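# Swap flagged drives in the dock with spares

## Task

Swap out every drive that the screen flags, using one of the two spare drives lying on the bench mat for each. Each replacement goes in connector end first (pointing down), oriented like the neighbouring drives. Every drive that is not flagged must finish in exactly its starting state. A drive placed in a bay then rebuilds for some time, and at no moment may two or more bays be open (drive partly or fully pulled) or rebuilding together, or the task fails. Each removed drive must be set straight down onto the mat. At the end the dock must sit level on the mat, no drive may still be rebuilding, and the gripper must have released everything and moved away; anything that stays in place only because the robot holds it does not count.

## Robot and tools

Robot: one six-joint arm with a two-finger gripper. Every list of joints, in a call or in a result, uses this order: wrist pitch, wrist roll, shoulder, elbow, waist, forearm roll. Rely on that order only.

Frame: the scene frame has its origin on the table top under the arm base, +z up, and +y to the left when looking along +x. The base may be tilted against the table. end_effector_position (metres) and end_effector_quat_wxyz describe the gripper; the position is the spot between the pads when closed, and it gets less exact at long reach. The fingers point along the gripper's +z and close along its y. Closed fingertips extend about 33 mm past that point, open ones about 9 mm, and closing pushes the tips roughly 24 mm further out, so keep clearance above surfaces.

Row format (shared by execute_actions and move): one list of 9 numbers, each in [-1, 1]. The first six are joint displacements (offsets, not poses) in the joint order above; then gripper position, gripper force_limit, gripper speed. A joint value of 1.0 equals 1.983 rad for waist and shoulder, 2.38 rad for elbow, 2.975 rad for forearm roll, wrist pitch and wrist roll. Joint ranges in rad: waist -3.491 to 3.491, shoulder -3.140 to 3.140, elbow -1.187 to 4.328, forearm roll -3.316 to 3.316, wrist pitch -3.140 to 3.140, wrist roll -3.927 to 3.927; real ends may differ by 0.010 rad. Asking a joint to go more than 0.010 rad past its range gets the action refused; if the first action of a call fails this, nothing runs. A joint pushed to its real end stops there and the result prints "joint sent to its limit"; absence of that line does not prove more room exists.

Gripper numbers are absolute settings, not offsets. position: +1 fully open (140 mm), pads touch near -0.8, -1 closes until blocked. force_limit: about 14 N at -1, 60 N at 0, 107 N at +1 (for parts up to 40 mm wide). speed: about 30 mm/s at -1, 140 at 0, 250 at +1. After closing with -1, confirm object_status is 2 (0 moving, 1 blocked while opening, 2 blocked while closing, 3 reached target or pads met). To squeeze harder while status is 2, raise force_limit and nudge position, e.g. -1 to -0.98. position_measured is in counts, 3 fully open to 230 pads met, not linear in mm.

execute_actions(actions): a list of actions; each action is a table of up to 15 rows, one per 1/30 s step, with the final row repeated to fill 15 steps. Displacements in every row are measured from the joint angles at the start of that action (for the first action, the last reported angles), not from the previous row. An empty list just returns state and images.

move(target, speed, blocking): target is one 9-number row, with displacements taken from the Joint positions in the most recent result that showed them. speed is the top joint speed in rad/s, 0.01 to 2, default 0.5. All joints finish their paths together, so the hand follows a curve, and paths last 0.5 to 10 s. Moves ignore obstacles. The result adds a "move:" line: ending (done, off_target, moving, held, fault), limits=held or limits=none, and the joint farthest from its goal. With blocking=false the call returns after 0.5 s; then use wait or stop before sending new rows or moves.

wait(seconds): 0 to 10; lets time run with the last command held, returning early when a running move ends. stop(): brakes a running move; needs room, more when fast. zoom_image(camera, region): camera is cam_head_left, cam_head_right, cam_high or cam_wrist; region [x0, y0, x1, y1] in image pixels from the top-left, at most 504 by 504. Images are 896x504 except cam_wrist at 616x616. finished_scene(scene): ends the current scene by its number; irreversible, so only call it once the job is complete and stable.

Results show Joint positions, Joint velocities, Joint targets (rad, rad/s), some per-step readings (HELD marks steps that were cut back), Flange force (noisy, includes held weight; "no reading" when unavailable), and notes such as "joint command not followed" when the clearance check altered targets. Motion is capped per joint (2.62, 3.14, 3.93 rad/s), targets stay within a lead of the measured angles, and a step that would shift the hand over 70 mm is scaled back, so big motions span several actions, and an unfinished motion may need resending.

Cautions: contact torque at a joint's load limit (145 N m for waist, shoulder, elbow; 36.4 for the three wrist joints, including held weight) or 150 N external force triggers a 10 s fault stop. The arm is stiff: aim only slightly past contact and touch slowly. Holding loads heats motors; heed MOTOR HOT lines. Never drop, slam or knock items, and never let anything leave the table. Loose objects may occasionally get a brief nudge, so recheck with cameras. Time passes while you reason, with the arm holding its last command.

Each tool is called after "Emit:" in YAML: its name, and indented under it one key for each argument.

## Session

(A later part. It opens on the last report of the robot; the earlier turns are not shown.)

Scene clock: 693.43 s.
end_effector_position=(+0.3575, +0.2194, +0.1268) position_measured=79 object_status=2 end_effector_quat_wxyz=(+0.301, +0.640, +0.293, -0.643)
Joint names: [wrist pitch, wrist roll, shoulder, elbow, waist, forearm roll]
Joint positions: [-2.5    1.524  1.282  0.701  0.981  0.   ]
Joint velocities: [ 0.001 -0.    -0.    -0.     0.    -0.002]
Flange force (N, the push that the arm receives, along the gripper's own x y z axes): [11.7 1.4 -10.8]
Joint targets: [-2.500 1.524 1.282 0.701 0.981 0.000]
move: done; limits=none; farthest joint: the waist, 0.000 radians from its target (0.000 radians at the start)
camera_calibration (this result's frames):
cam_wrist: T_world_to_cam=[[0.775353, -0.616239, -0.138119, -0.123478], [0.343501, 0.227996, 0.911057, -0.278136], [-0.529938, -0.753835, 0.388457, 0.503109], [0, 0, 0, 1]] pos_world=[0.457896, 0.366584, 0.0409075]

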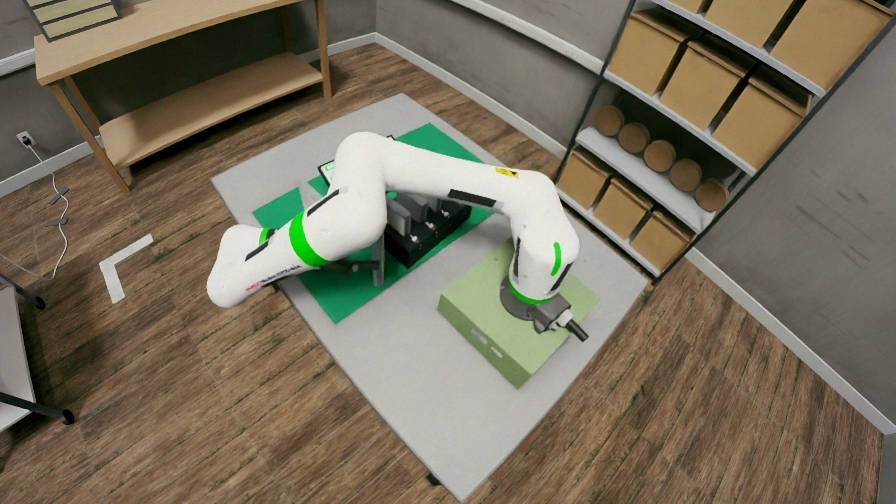

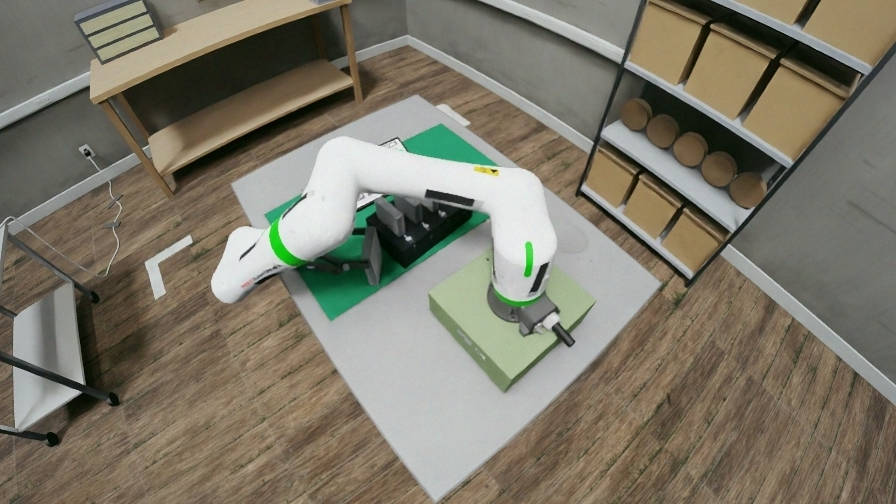

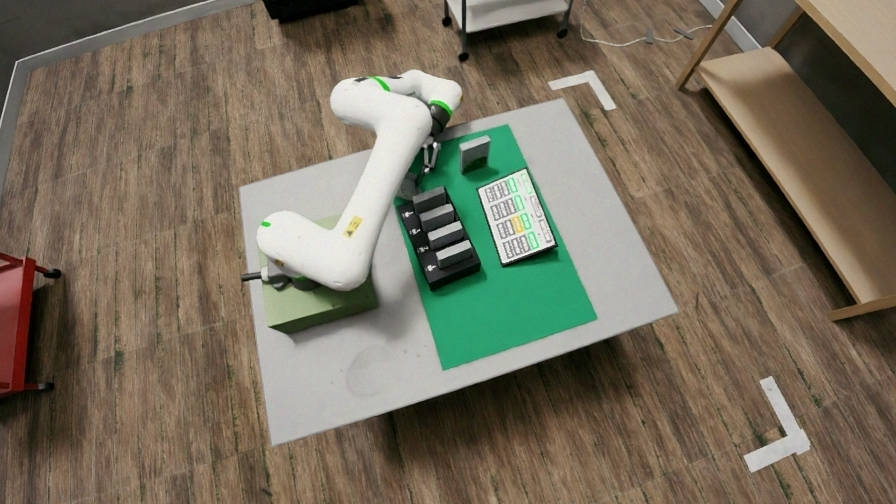

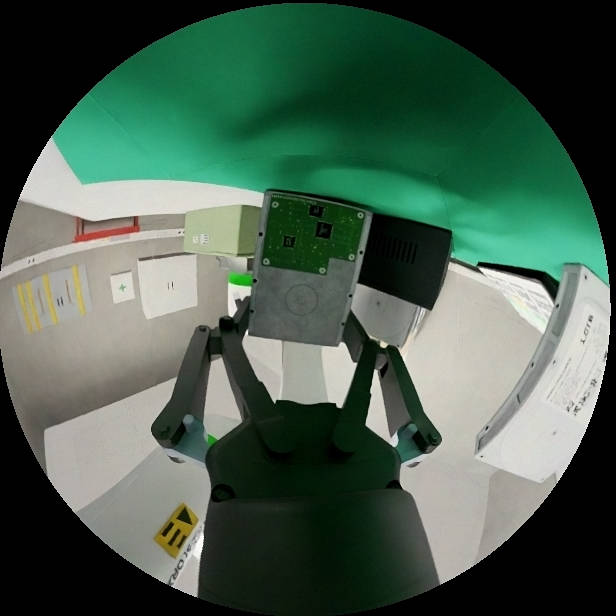

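Emit:
move:
  target: [0.0007,0,0.0015,0.0004,0,0,-1,0.3,0]
  speed: 0.01

Emit:
execute_actions:
  actions:
    - [[0,0,0,0,0,0,1,0.3,-0.5]]
    - [[0,0,0,0,0,0,1,0.3,-0.5]]
    - [[0,0,0,0,0,0,1,0.3,-0.5]]

Scene clock: 699.40 s.
end_effector_position=(+0.3573, +0.2192, +0.1249) position_measured=79 object_status=2 end_effector_quat_wxyz=(+0.301, +0.640, +0.293, -0.643)
Joint names: [wrist pitch, wrist roll, shoulder, elbow, waist, forearm roll]
Joint positions: [-2.497  1.524  1.285  0.702  0.981  0.   ]
Joint velocities: [ 0.    -0.001  0.    -0.    -0.     0.001]
Flange force (N, the push that the arm receives, along the gripper's own x y z axes): [12.4 0.9 -14.2]
Joint targets: [-2.497 1.524 1.285 0.702 0.981 0.000]
move: done; limits=none; farthest joint: the waist, 0.000 radians from its target (0.000 radians at the start)
camera_calibration (this result's frames):
cam_wrist: T_world_to_cam=[[0.775357, -0.616234, -0.138118, -0.123664], [0.343469, 0.227957, 0.911079, -0.27627], [-0.529953, -0.753851, 0.388406, 0.503629], [0, 0, 0, 1]] pos_world=[0.457674, 0.366433, 0.0390109]

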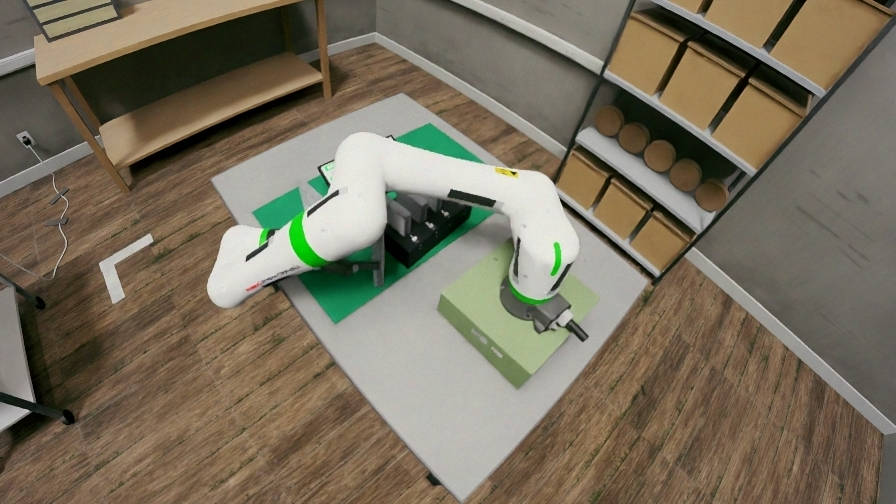

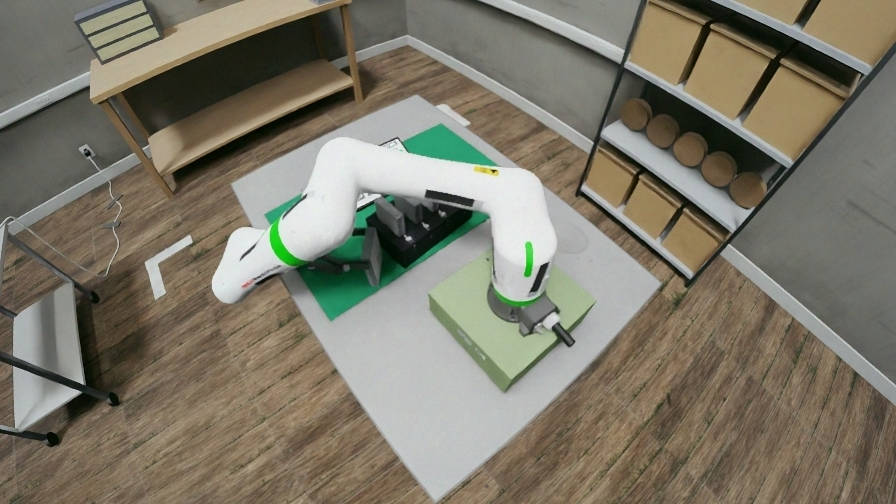

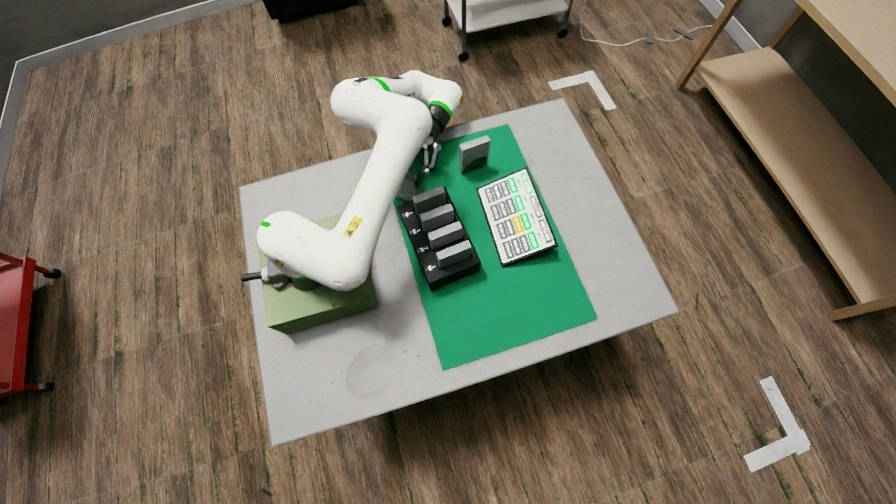

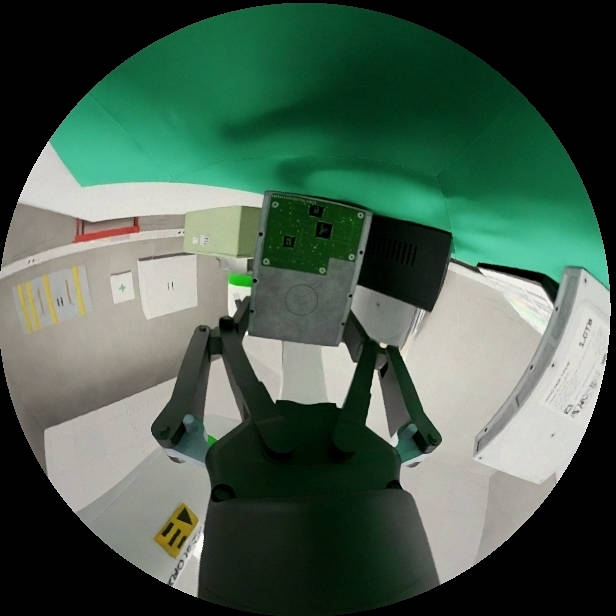

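Scene clock: 700.90 s.
end_effector_position=(+0.3573, +0.2192, +0.1249) position_measured=3 object_status=3 end_effector_quat_wxyz=(+0.301, +0.640, +0.293, -0.643)
Joint names: [wrist pitch, wrist roll, shoulder, elbow, waist, forearm roll]
Joint positions: [-2.497  1.524  1.285  0.702  0.981  0.001]
Joint velocities: [-0.002  0.002  0.    -0.002 -0.     0.003]
Flange force (N, the push that the arm receives, along the gripper's own x y z axes): [5.5 1.7 -12.7]
Flange force at the end of the 1st action (N, along the gripper's axes at the end of the call): [6.5 3.0 -11.8]
Flange force at the end of the 2nd action (N, along the gripper's axes at the end of the call): [6.5 3.5 -14.0]
Joint targets: [-2.497 1.524 1.285 0.702 0.981 0.001]
Step readings (joint positions; steps 1 to 15: 1st action; 16 to 30: 2nd action; 31 to 45: 3rd action):
0: [-2.497 1.524 1.285 0.702 0.981 0.000]
1: [-2.497 1.524 1.285 0.702 0.981 0.000]
2: [-2.497 1.524 1.285 0.702 0.981 0.000]
4: [-2.497 1.524 1.285 0.702 0.981 0.001]
8: [-2.497 1.524 1.285 0.702 0.981 0.001]
15: [-2.497 1.524 1.285 0.702 0.981 0.001]
16: [-2.497 1.524 1.285 0.702 0.981 0.001]
17: [-2.497 1.524 1.285 0.702 0.981 0.001]
19: [-2.497 1.524 1.285 0.702 0.981 0.001]
23: [-2.497 1.524 1.285 0.702 0.981 0.001]
30: [-2.497 1.524 1.285 0.702 0.981 0.001]
31: [-2.497 1.524 1.285 0.702 0.981 0.001]
32: [-2.497 1.524 1.285 0.702 0.981 0.001]
34: [-2.497 1.524 1.285 0.702 0.981 0.001]
38: [-2.497 1.524 1.285 0.702 0.981 0.001]
45: Joint positions above
camera_calibration (this result's frames):
cam_wrist: T_world_to_cam=[[0.775383, -0.616211, -0.138074, -0.123696], [0.343421, 0.227982, 0.911091, -0.276268], [-0.529946, -0.753862, 0.388393, 0.503636], [0, 0, 0, 1]] pos_world=[0.457688, 0.366434, 0.0390176]

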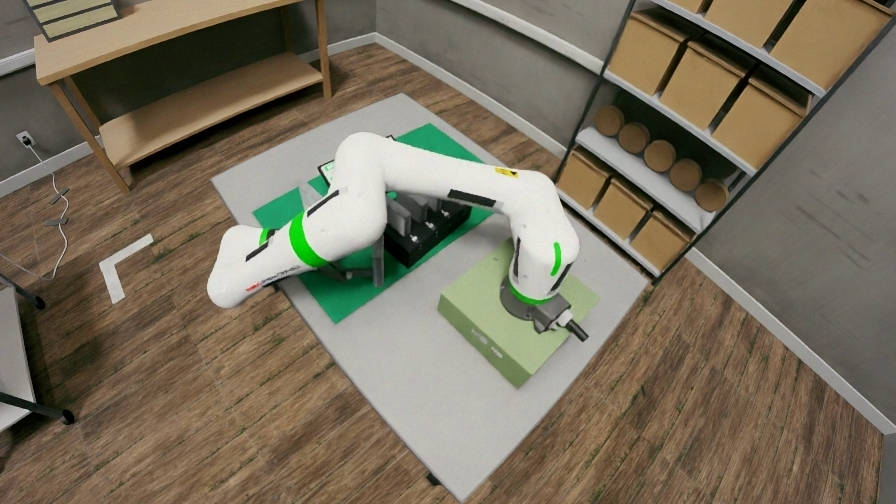

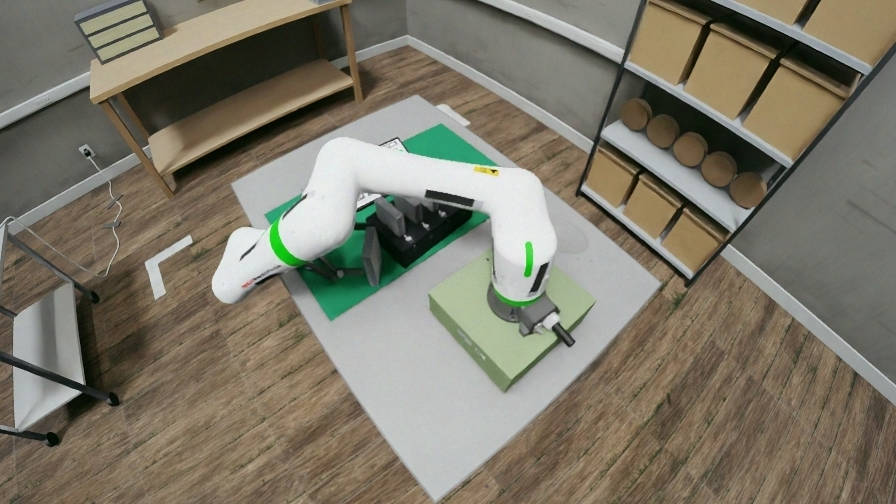

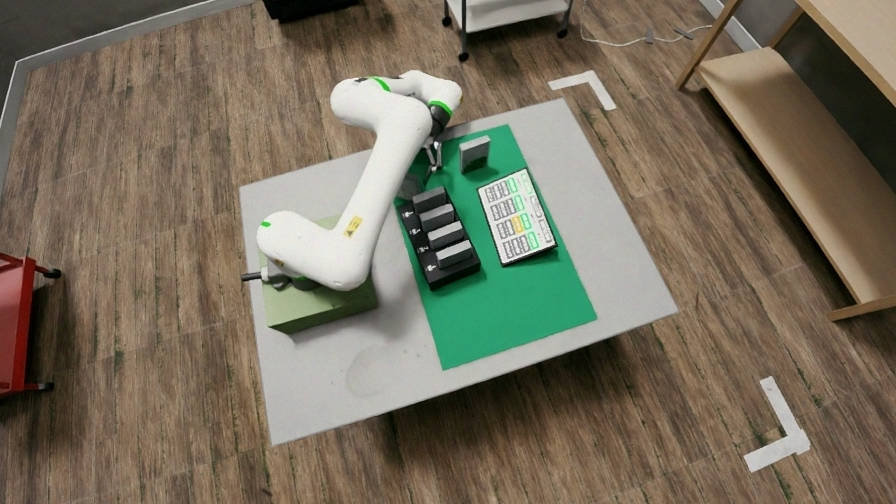

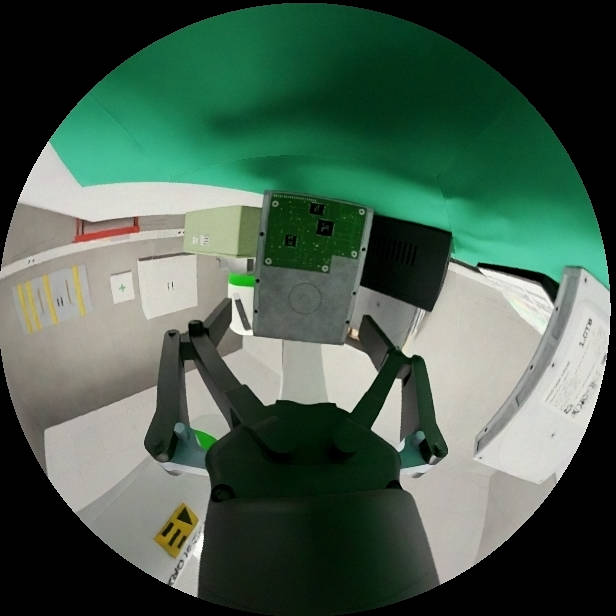

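Emit:
move:
  target: [-0.04,0,-0.0898,-0.0248,0,0,1,0.3,0]
  speed: 0.3

Emit:
move:
  target: [0.4642,-0.0044,-0.645,-0.455,0.0237,0.0155,1,0.3,0]
  speed: 0.6

Scene clock: 706.97 s.
end_effector_position=(+0.3648, +0.2215, +0.2368) position_measured=3 object_status=3 end_effector_quat_wxyz=(+0.301, +0.640, +0.293, -0.643)
Joint names: [wrist pitch, wrist roll, shoulder, elbow, waist, forearm roll]
Joint positions: [-2.616  1.524  1.107  0.642  0.981  0.001]
Joint velocities: [0.002 0.001 0.    0.    0.    0.001]
Flange force (N, the push that the arm receives, along the gripper's own x y z axes): [5.4 2.5 -11.2]
Joint targets: [-2.616 1.524 1.107 0.643 0.981 0.001]
move: done; limits=none; farthest joint: the elbow, 0.001 radians from its target (0.059 radians at the start)
camera_calibration (this result's frames):
cam_wrist: T_world_to_cam=[[0.775358, -0.616251, -0.138039, -0.112617], [0.343391, 0.227963, 0.911107, -0.381276], [-0.530003, -0.753835, 0.388368, 0.465886], [0, 0, 0, 1]] pos_world=[0.465166, 0.368717, 0.150902]

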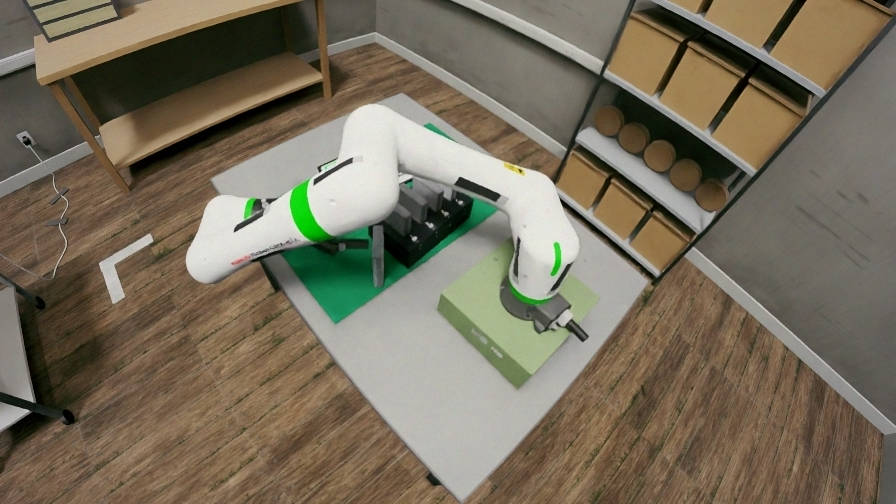

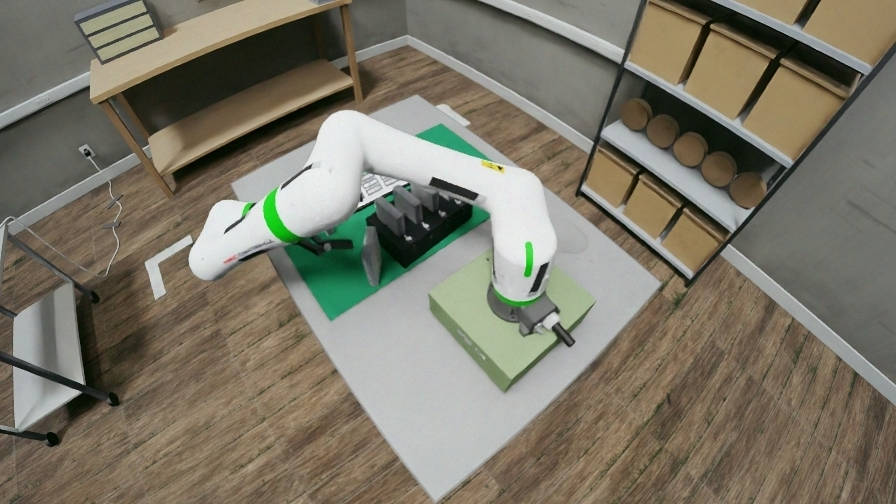

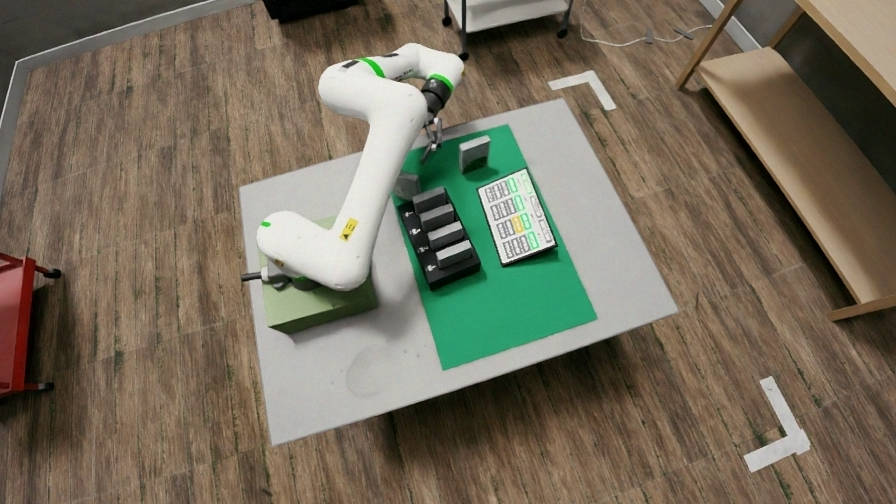

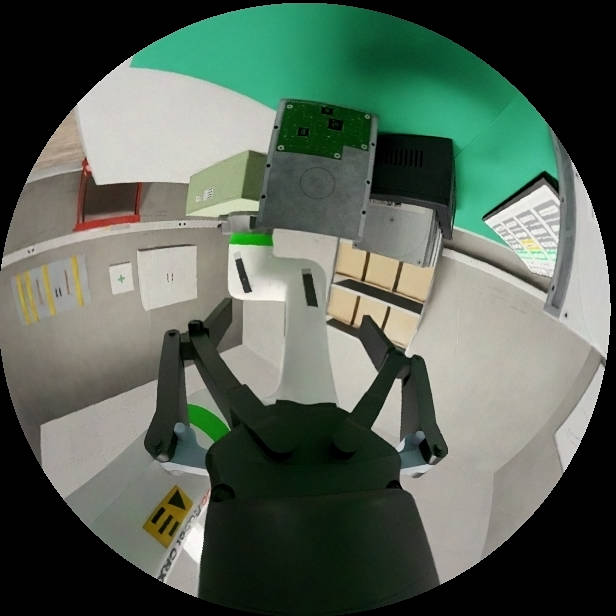

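Scene clock: 709.70 s.
end_effector_position=(+0.3490, +0.2077, +0.2095) position_measured=3 object_status=3 end_effector_quat_wxyz=(+0.001, +0.907, +0.421, +0.001)
Joint names: [wrist pitch, wrist roll, shoulder, elbow, waist, forearm roll]
Joint positions: [-1.235  1.511 -0.172 -0.44   1.028  0.047]
Joint velocities: [ 0.001 -0.001 -0.001 -0.    -0.    -0.   ]
Flange force (N, the push that the arm receives, along the gripper's own x y z axes): [6.7 1.8 -0.3]
Joint targets: [-1.235 1.511 -0.172 -0.440 1.028 0.047]
move: done; limits=none; farthest joint: the waist, 0.000 radians from its target (0.047 radians at the start)
camera_calibration (this result's frames):
cam_wrist: T_world_to_cam=[[0.850086, -0.525443, 0.0355371, -0.19393], [-0.496204, -0.776518, 0.388331, 0.263316], [-0.176451, -0.347749, -0.920834, 0.524209], [0, 0, 0, 1]] pos_world=[0.388013, 0.284863, 0.387347]

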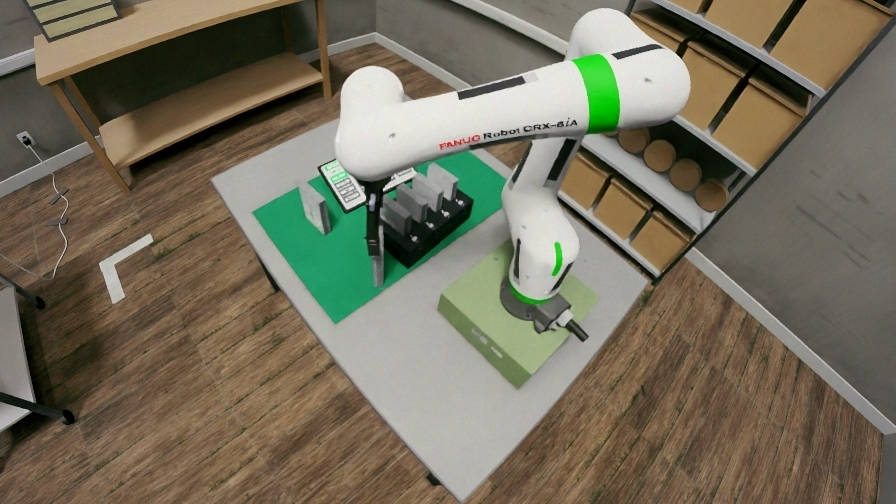

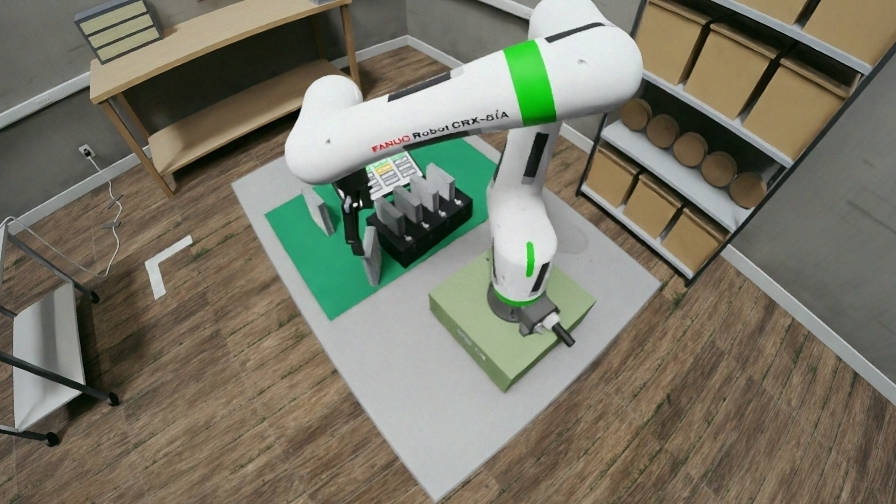

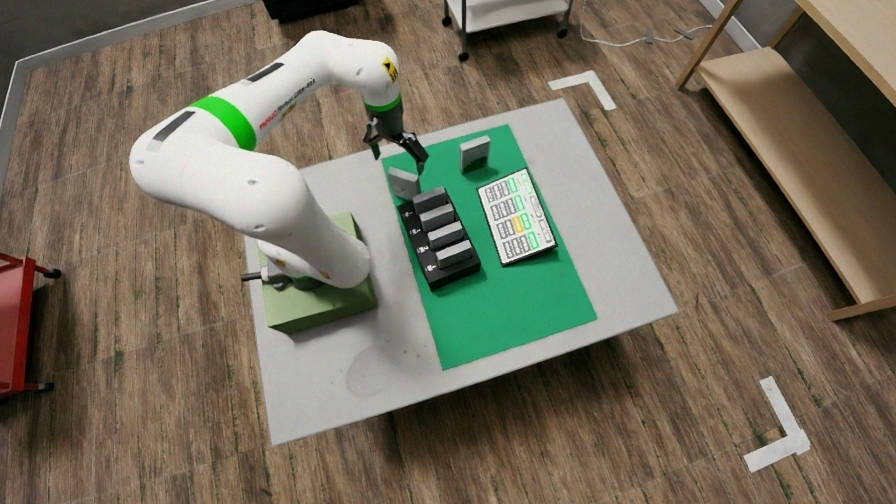

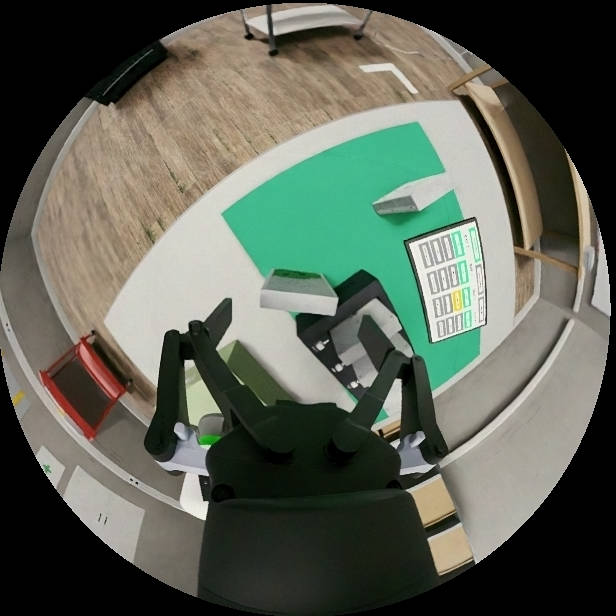

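Emit:
move:
  target: [-0.0057,0.487,-0.0888,-0.0626,-0.3288,-0.0188,-1,0,0.5]
  speed: 0.7

Emit:
zoom_image:
  camera: "cam_head_left"
  region: [360,160,500,290]

Scene clock: 728.47 s.
end_effector_position=(+0.3347, -0.0403, +0.2031) position_measured=233 object_status=3 end_effector_quat_wxyz=(-0.001, +0.679, +0.734, -0.000)
Joint names: [wrist pitch, wrist roll, shoulder, elbow, waist, forearm roll]
Joint positions: [-1.252  2.96  -0.348 -0.589  0.376 -0.009]
Joint velocities: [-0.    -0.    -0.     0.001 -0.001 -0.002]
Flange force (N, the push that the arm receives, along the gripper's own x y z axes): [-5.8 11.1 -3.0]
Joint targets: [-1.252 2.960 -0.348 -0.589 0.376 -0.009]
move: done; limits=none; farthest joint: the waist, 0.000 radians from its target (0.652 radians at the start)
camera_calibration (this result's frames):
cam_wrist: T_world_to_cam=[[0.97397, 0.224448, 0.0317064, -0.322304], [0.194972, -0.900854, 0.387876, -0.170123], [0.115621, -0.371598, -0.921166, 0.33089], [0, 0, 0, 1]] pos_world=[0.308826, 0.0420422, 0.38101]

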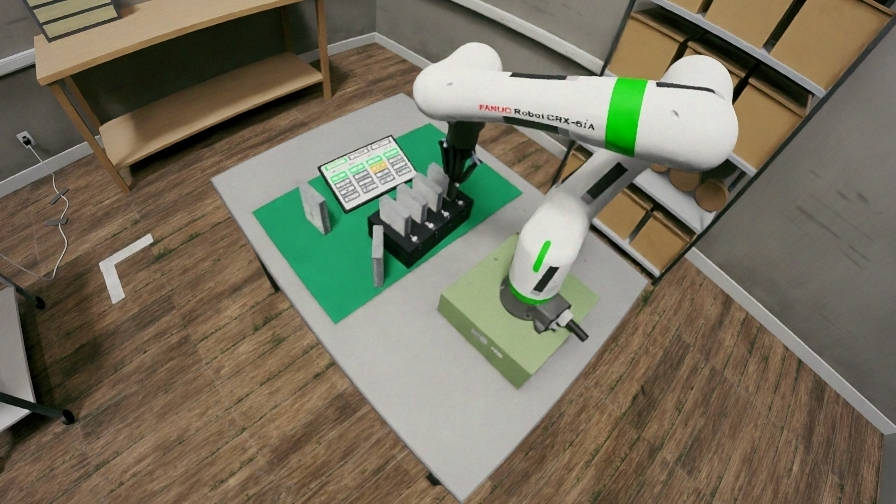

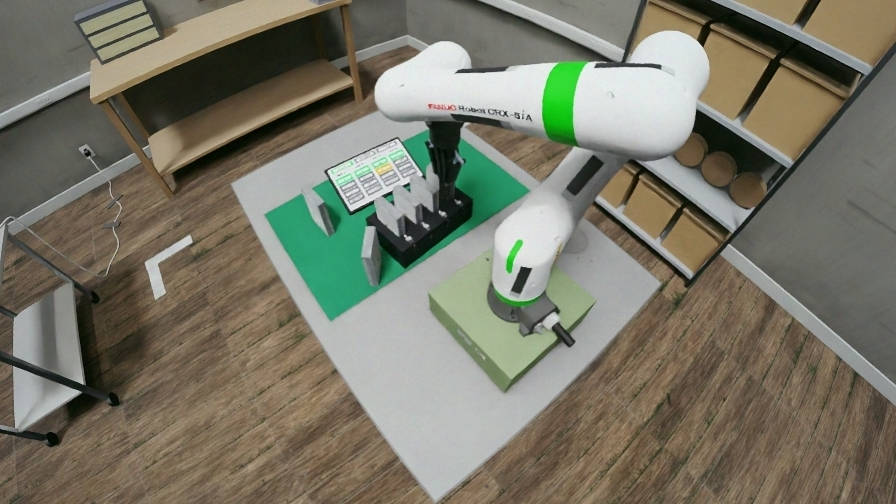

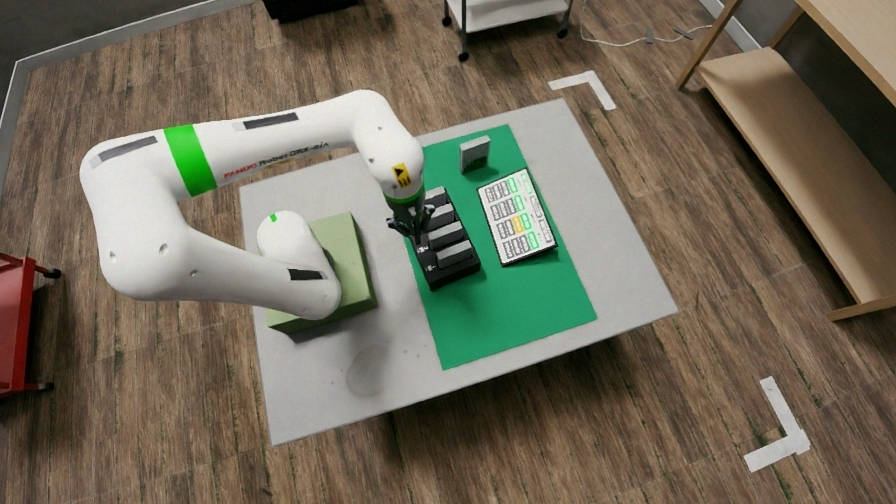

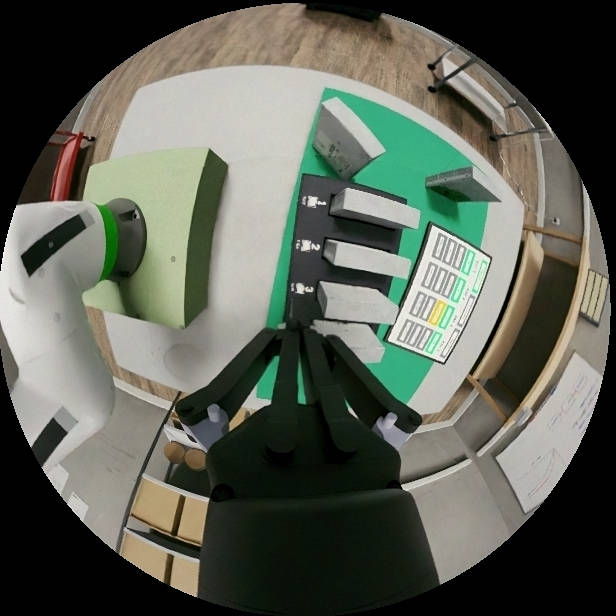

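Region (360, 160, 500, 290) of cam_head_left's 896x504 image, scaled by 3.600, with more detail than that image has; it fills the top 468 rows of this view, and the rest is white.

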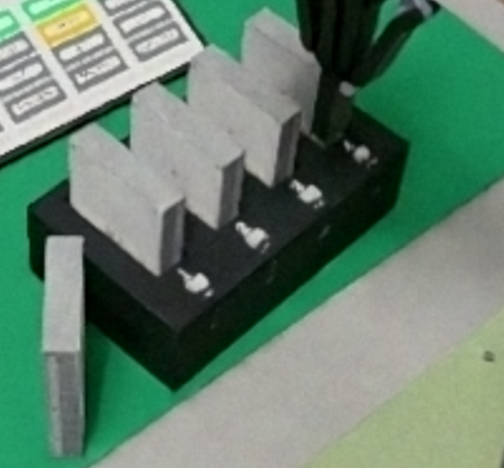

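Emit:
zoom_image:
  camera: "cam_wrist"
  region: [270,170,430,350]

Region (270, 170, 430, 350) of cam_wrist's 616x616 image, scaled by 2.800, with more detail than that image has.

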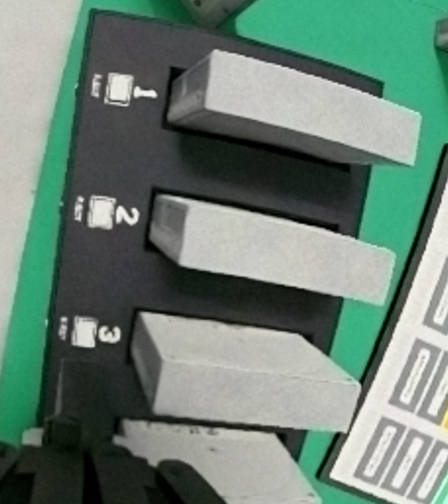

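Emit:
move:
  target: [0.062,0.003,0.0523,-0.0332,-0.0045,0,-1,0,0]
  speed: 0.2

Emit:
zoom_image:
  camera: "cam_head_left"
  region: [390,170,490,270]

Emit:
zoom_image:
  camera: "cam_high"
  region: [380,190,480,290]

Scene clock: 742.80 s.
end_effector_position=(+0.3447, -0.0414, +0.1405) position_measured=233 object_status=3 end_effector_quat_wxyz=(+0.001, +0.679, +0.734, +0.000)
Joint names: [wrist pitch, wrist roll, shoulder, elbow, waist, forearm roll]
Joint positions: [-1.068  2.969 -0.245 -0.668  0.367 -0.009]
Joint velocities: [ 0.     0.    -0.     0.002  0.    -0.001]
Flange force (N, the push that the arm receives, along the gripper's own x y z axes): [-3.4 6.6 0.1]
Joint targets: [-1.068 2.969 -0.245 -0.668 0.367 -0.009]
move: done; limits=none; farthest joint: the waist, 0.000 radians from its target (0.009 radians at the start)
camera_calibration (this result's frames):
cam_wrist: T_world_to_cam=[[0.974237, 0.223017, 0.0335471, -0.330314], [0.192804, -0.900785, 0.389119, -0.148183], [0.116999, -0.372626, -0.920577, 0.271149], [0, 0, 0, 1]] pos_world=[0.31865, 0.0412212, 0.318355]

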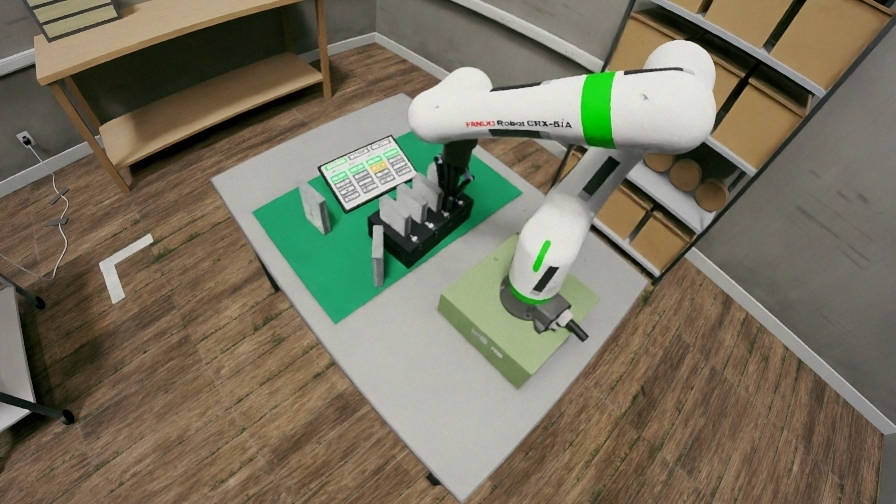

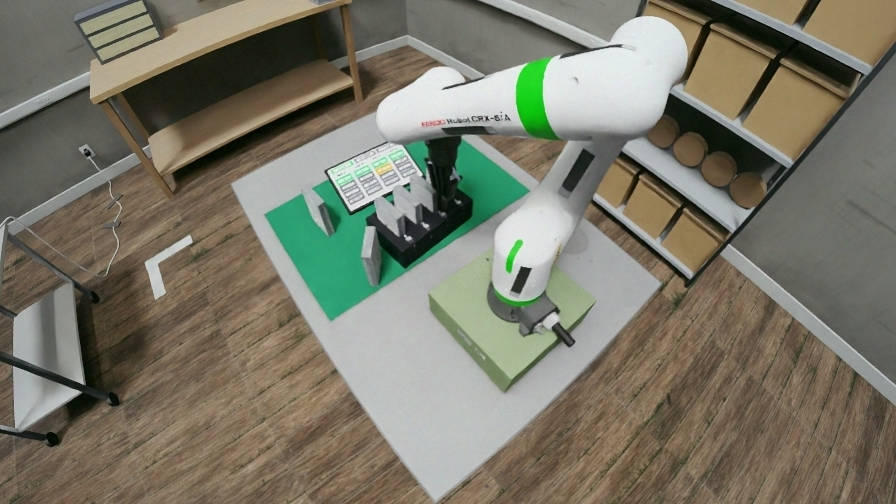

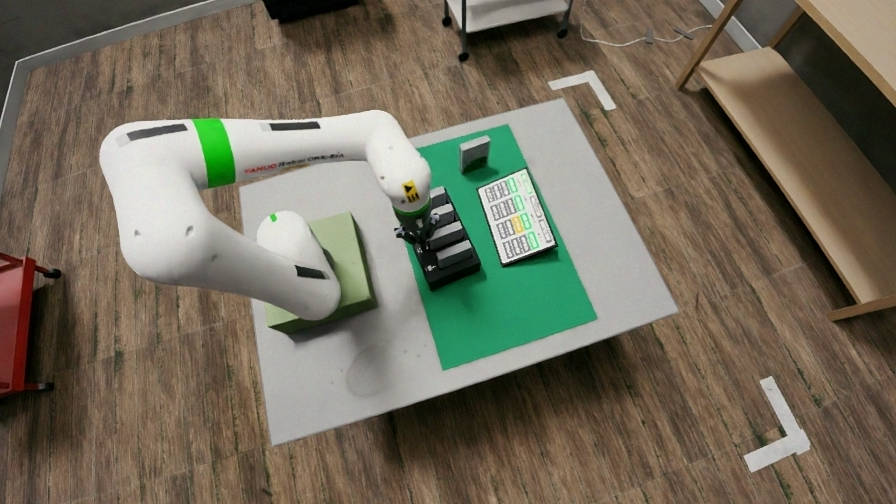

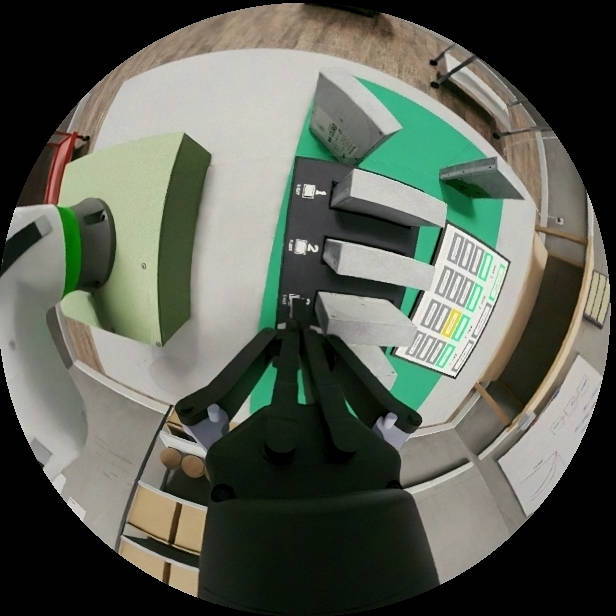

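Region (390, 170, 490, 270) of cam_head_left's 896x504 image, scaled by 5.040, with more detail than that image has.

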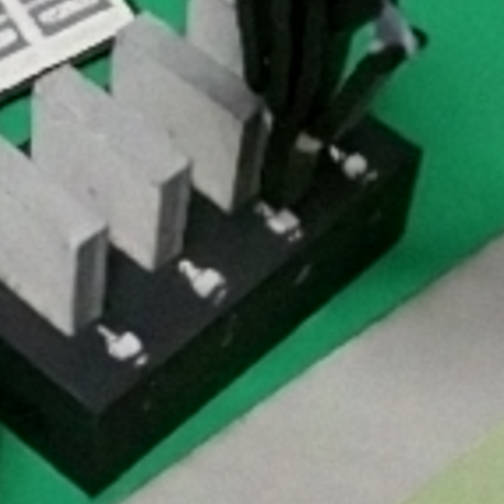

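Region (380, 190, 480, 290) of cam_high's 896x504 image, scaled by 5.040, with more detail than that image has.

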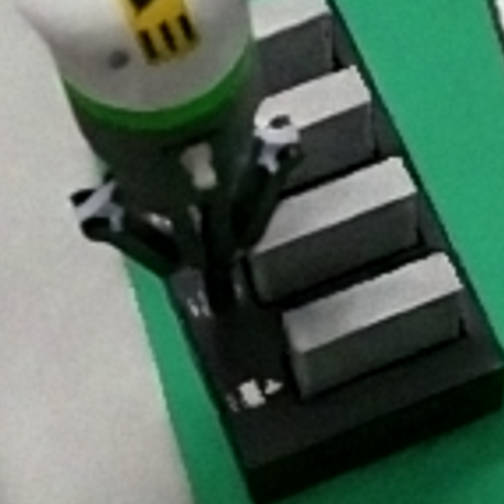

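Emit:
move:
  target: [0.012,0,-0.002,-0.0165,-0.002,0,-1,0,0]
  speed: 0.08

Emit:
zoom_image:
  camera: "cam_head_left"
  region: [390,170,490,270]

Emit:
zoom_image:
  camera: "cam_high"
  region: [380,190,480,290]

Scene clock: 749.07 s.
end_effector_position=(+0.3359, -0.0451, +0.1272) position_measured=233 object_status=3 end_effector_quat_wxyz=(+0.001, +0.681, +0.732, +0.000)
Joint names: [wrist pitch, wrist roll, shoulder, elbow, waist, forearm roll]
Joint positions: [-1.032  2.969 -0.249 -0.708  0.363 -0.009]
Joint velocities: [ 0.001  0.    -0.     0.     0.    -0.   ]
Flange force (N, the push that the arm receives, along the gripper's own x y z axes): [-3.1 6.8 1.4]
Joint targets: [-1.032 2.969 -0.249 -0.708 0.363 -0.009]
move: done; limits=none; farthest joint: the waist, 0.000 radians from its target (0.004 radians at the start)
camera_calibration (this result's frames):
cam_wrist: T_world_to_cam=[[0.975162, 0.218868, 0.0340032, -0.320936], [0.18875, -0.901484, 0.389486, -0.14336], [0.115899, -0.373393, -0.920405, 0.258785], [0, 0, 0, 1]] pos_world=[0.310031, 0.0376345, 0.304936]

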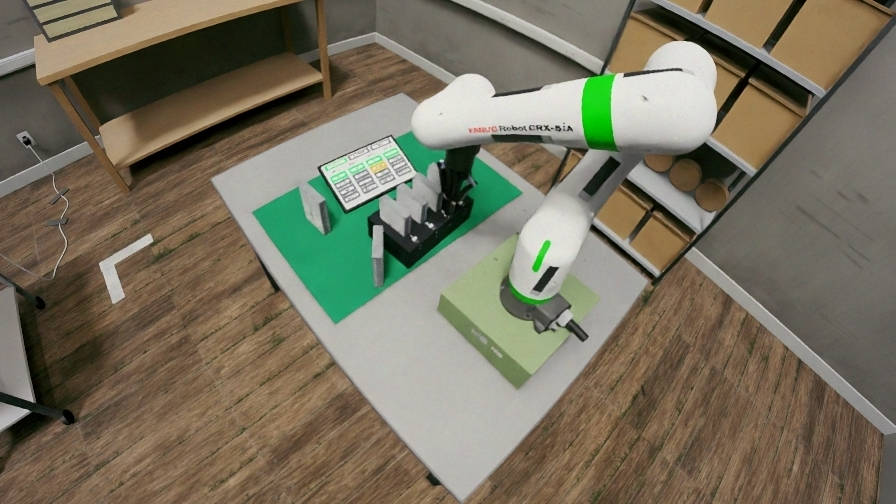

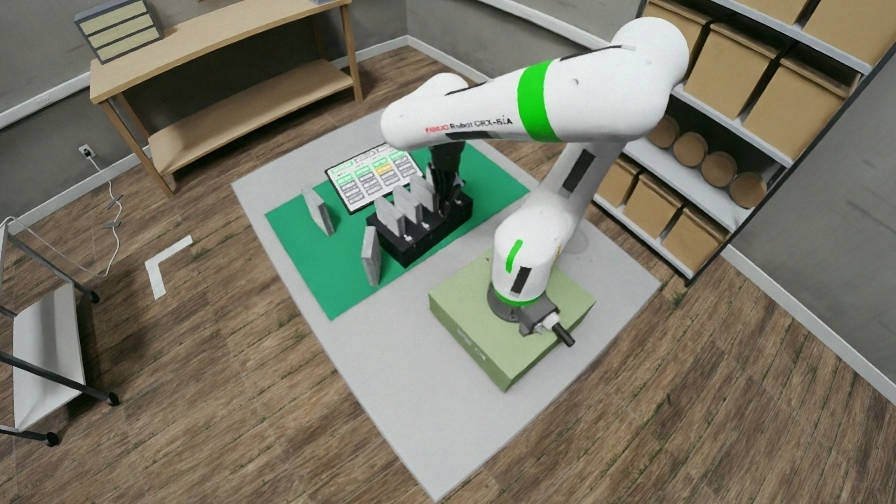

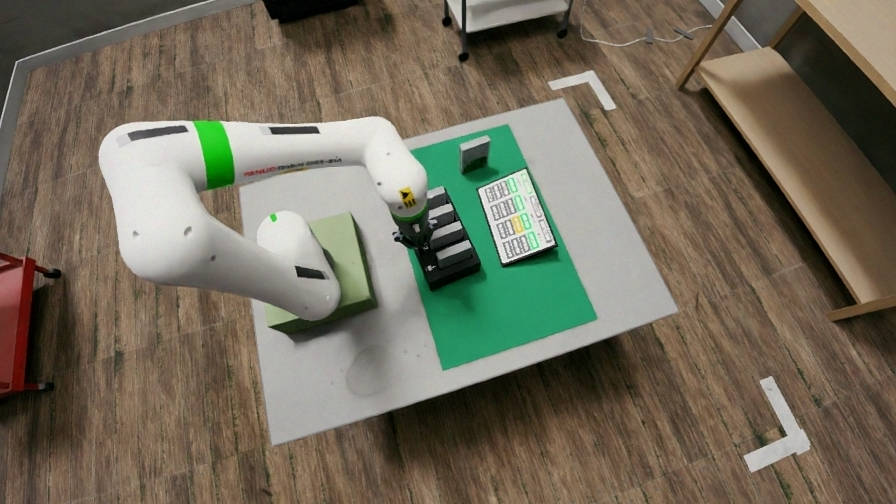

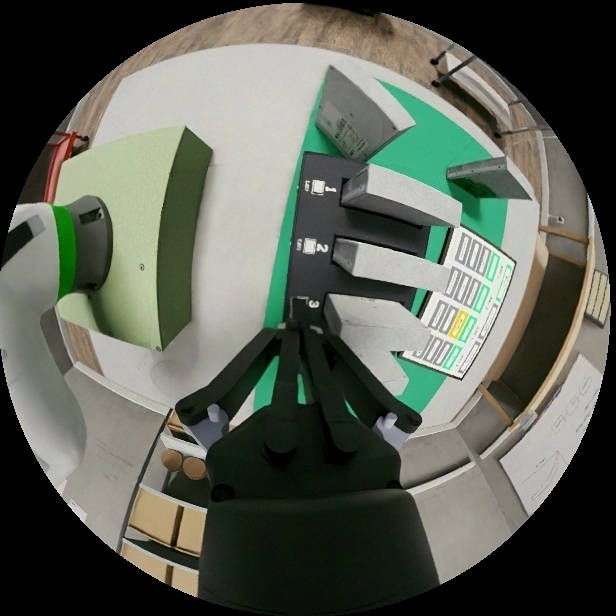

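Region (390, 170, 490, 270) of cam_head_left's 896x504 image, scaled by 5.040, with more detail than that image has.

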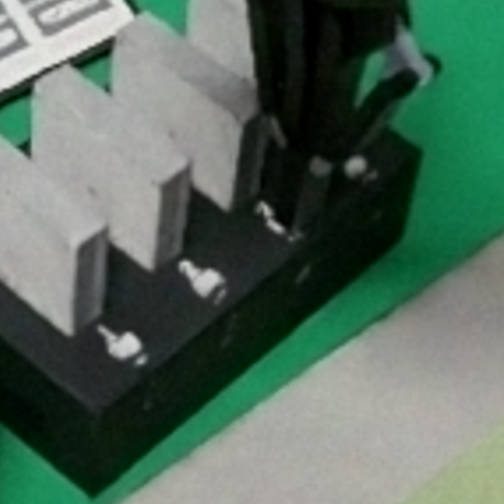

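Region (380, 190, 480, 290) of cam_high's 896x504 image, scaled by 5.040, with more detail than that image has.

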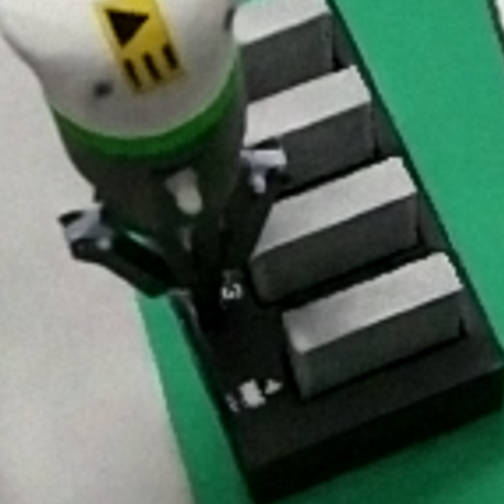

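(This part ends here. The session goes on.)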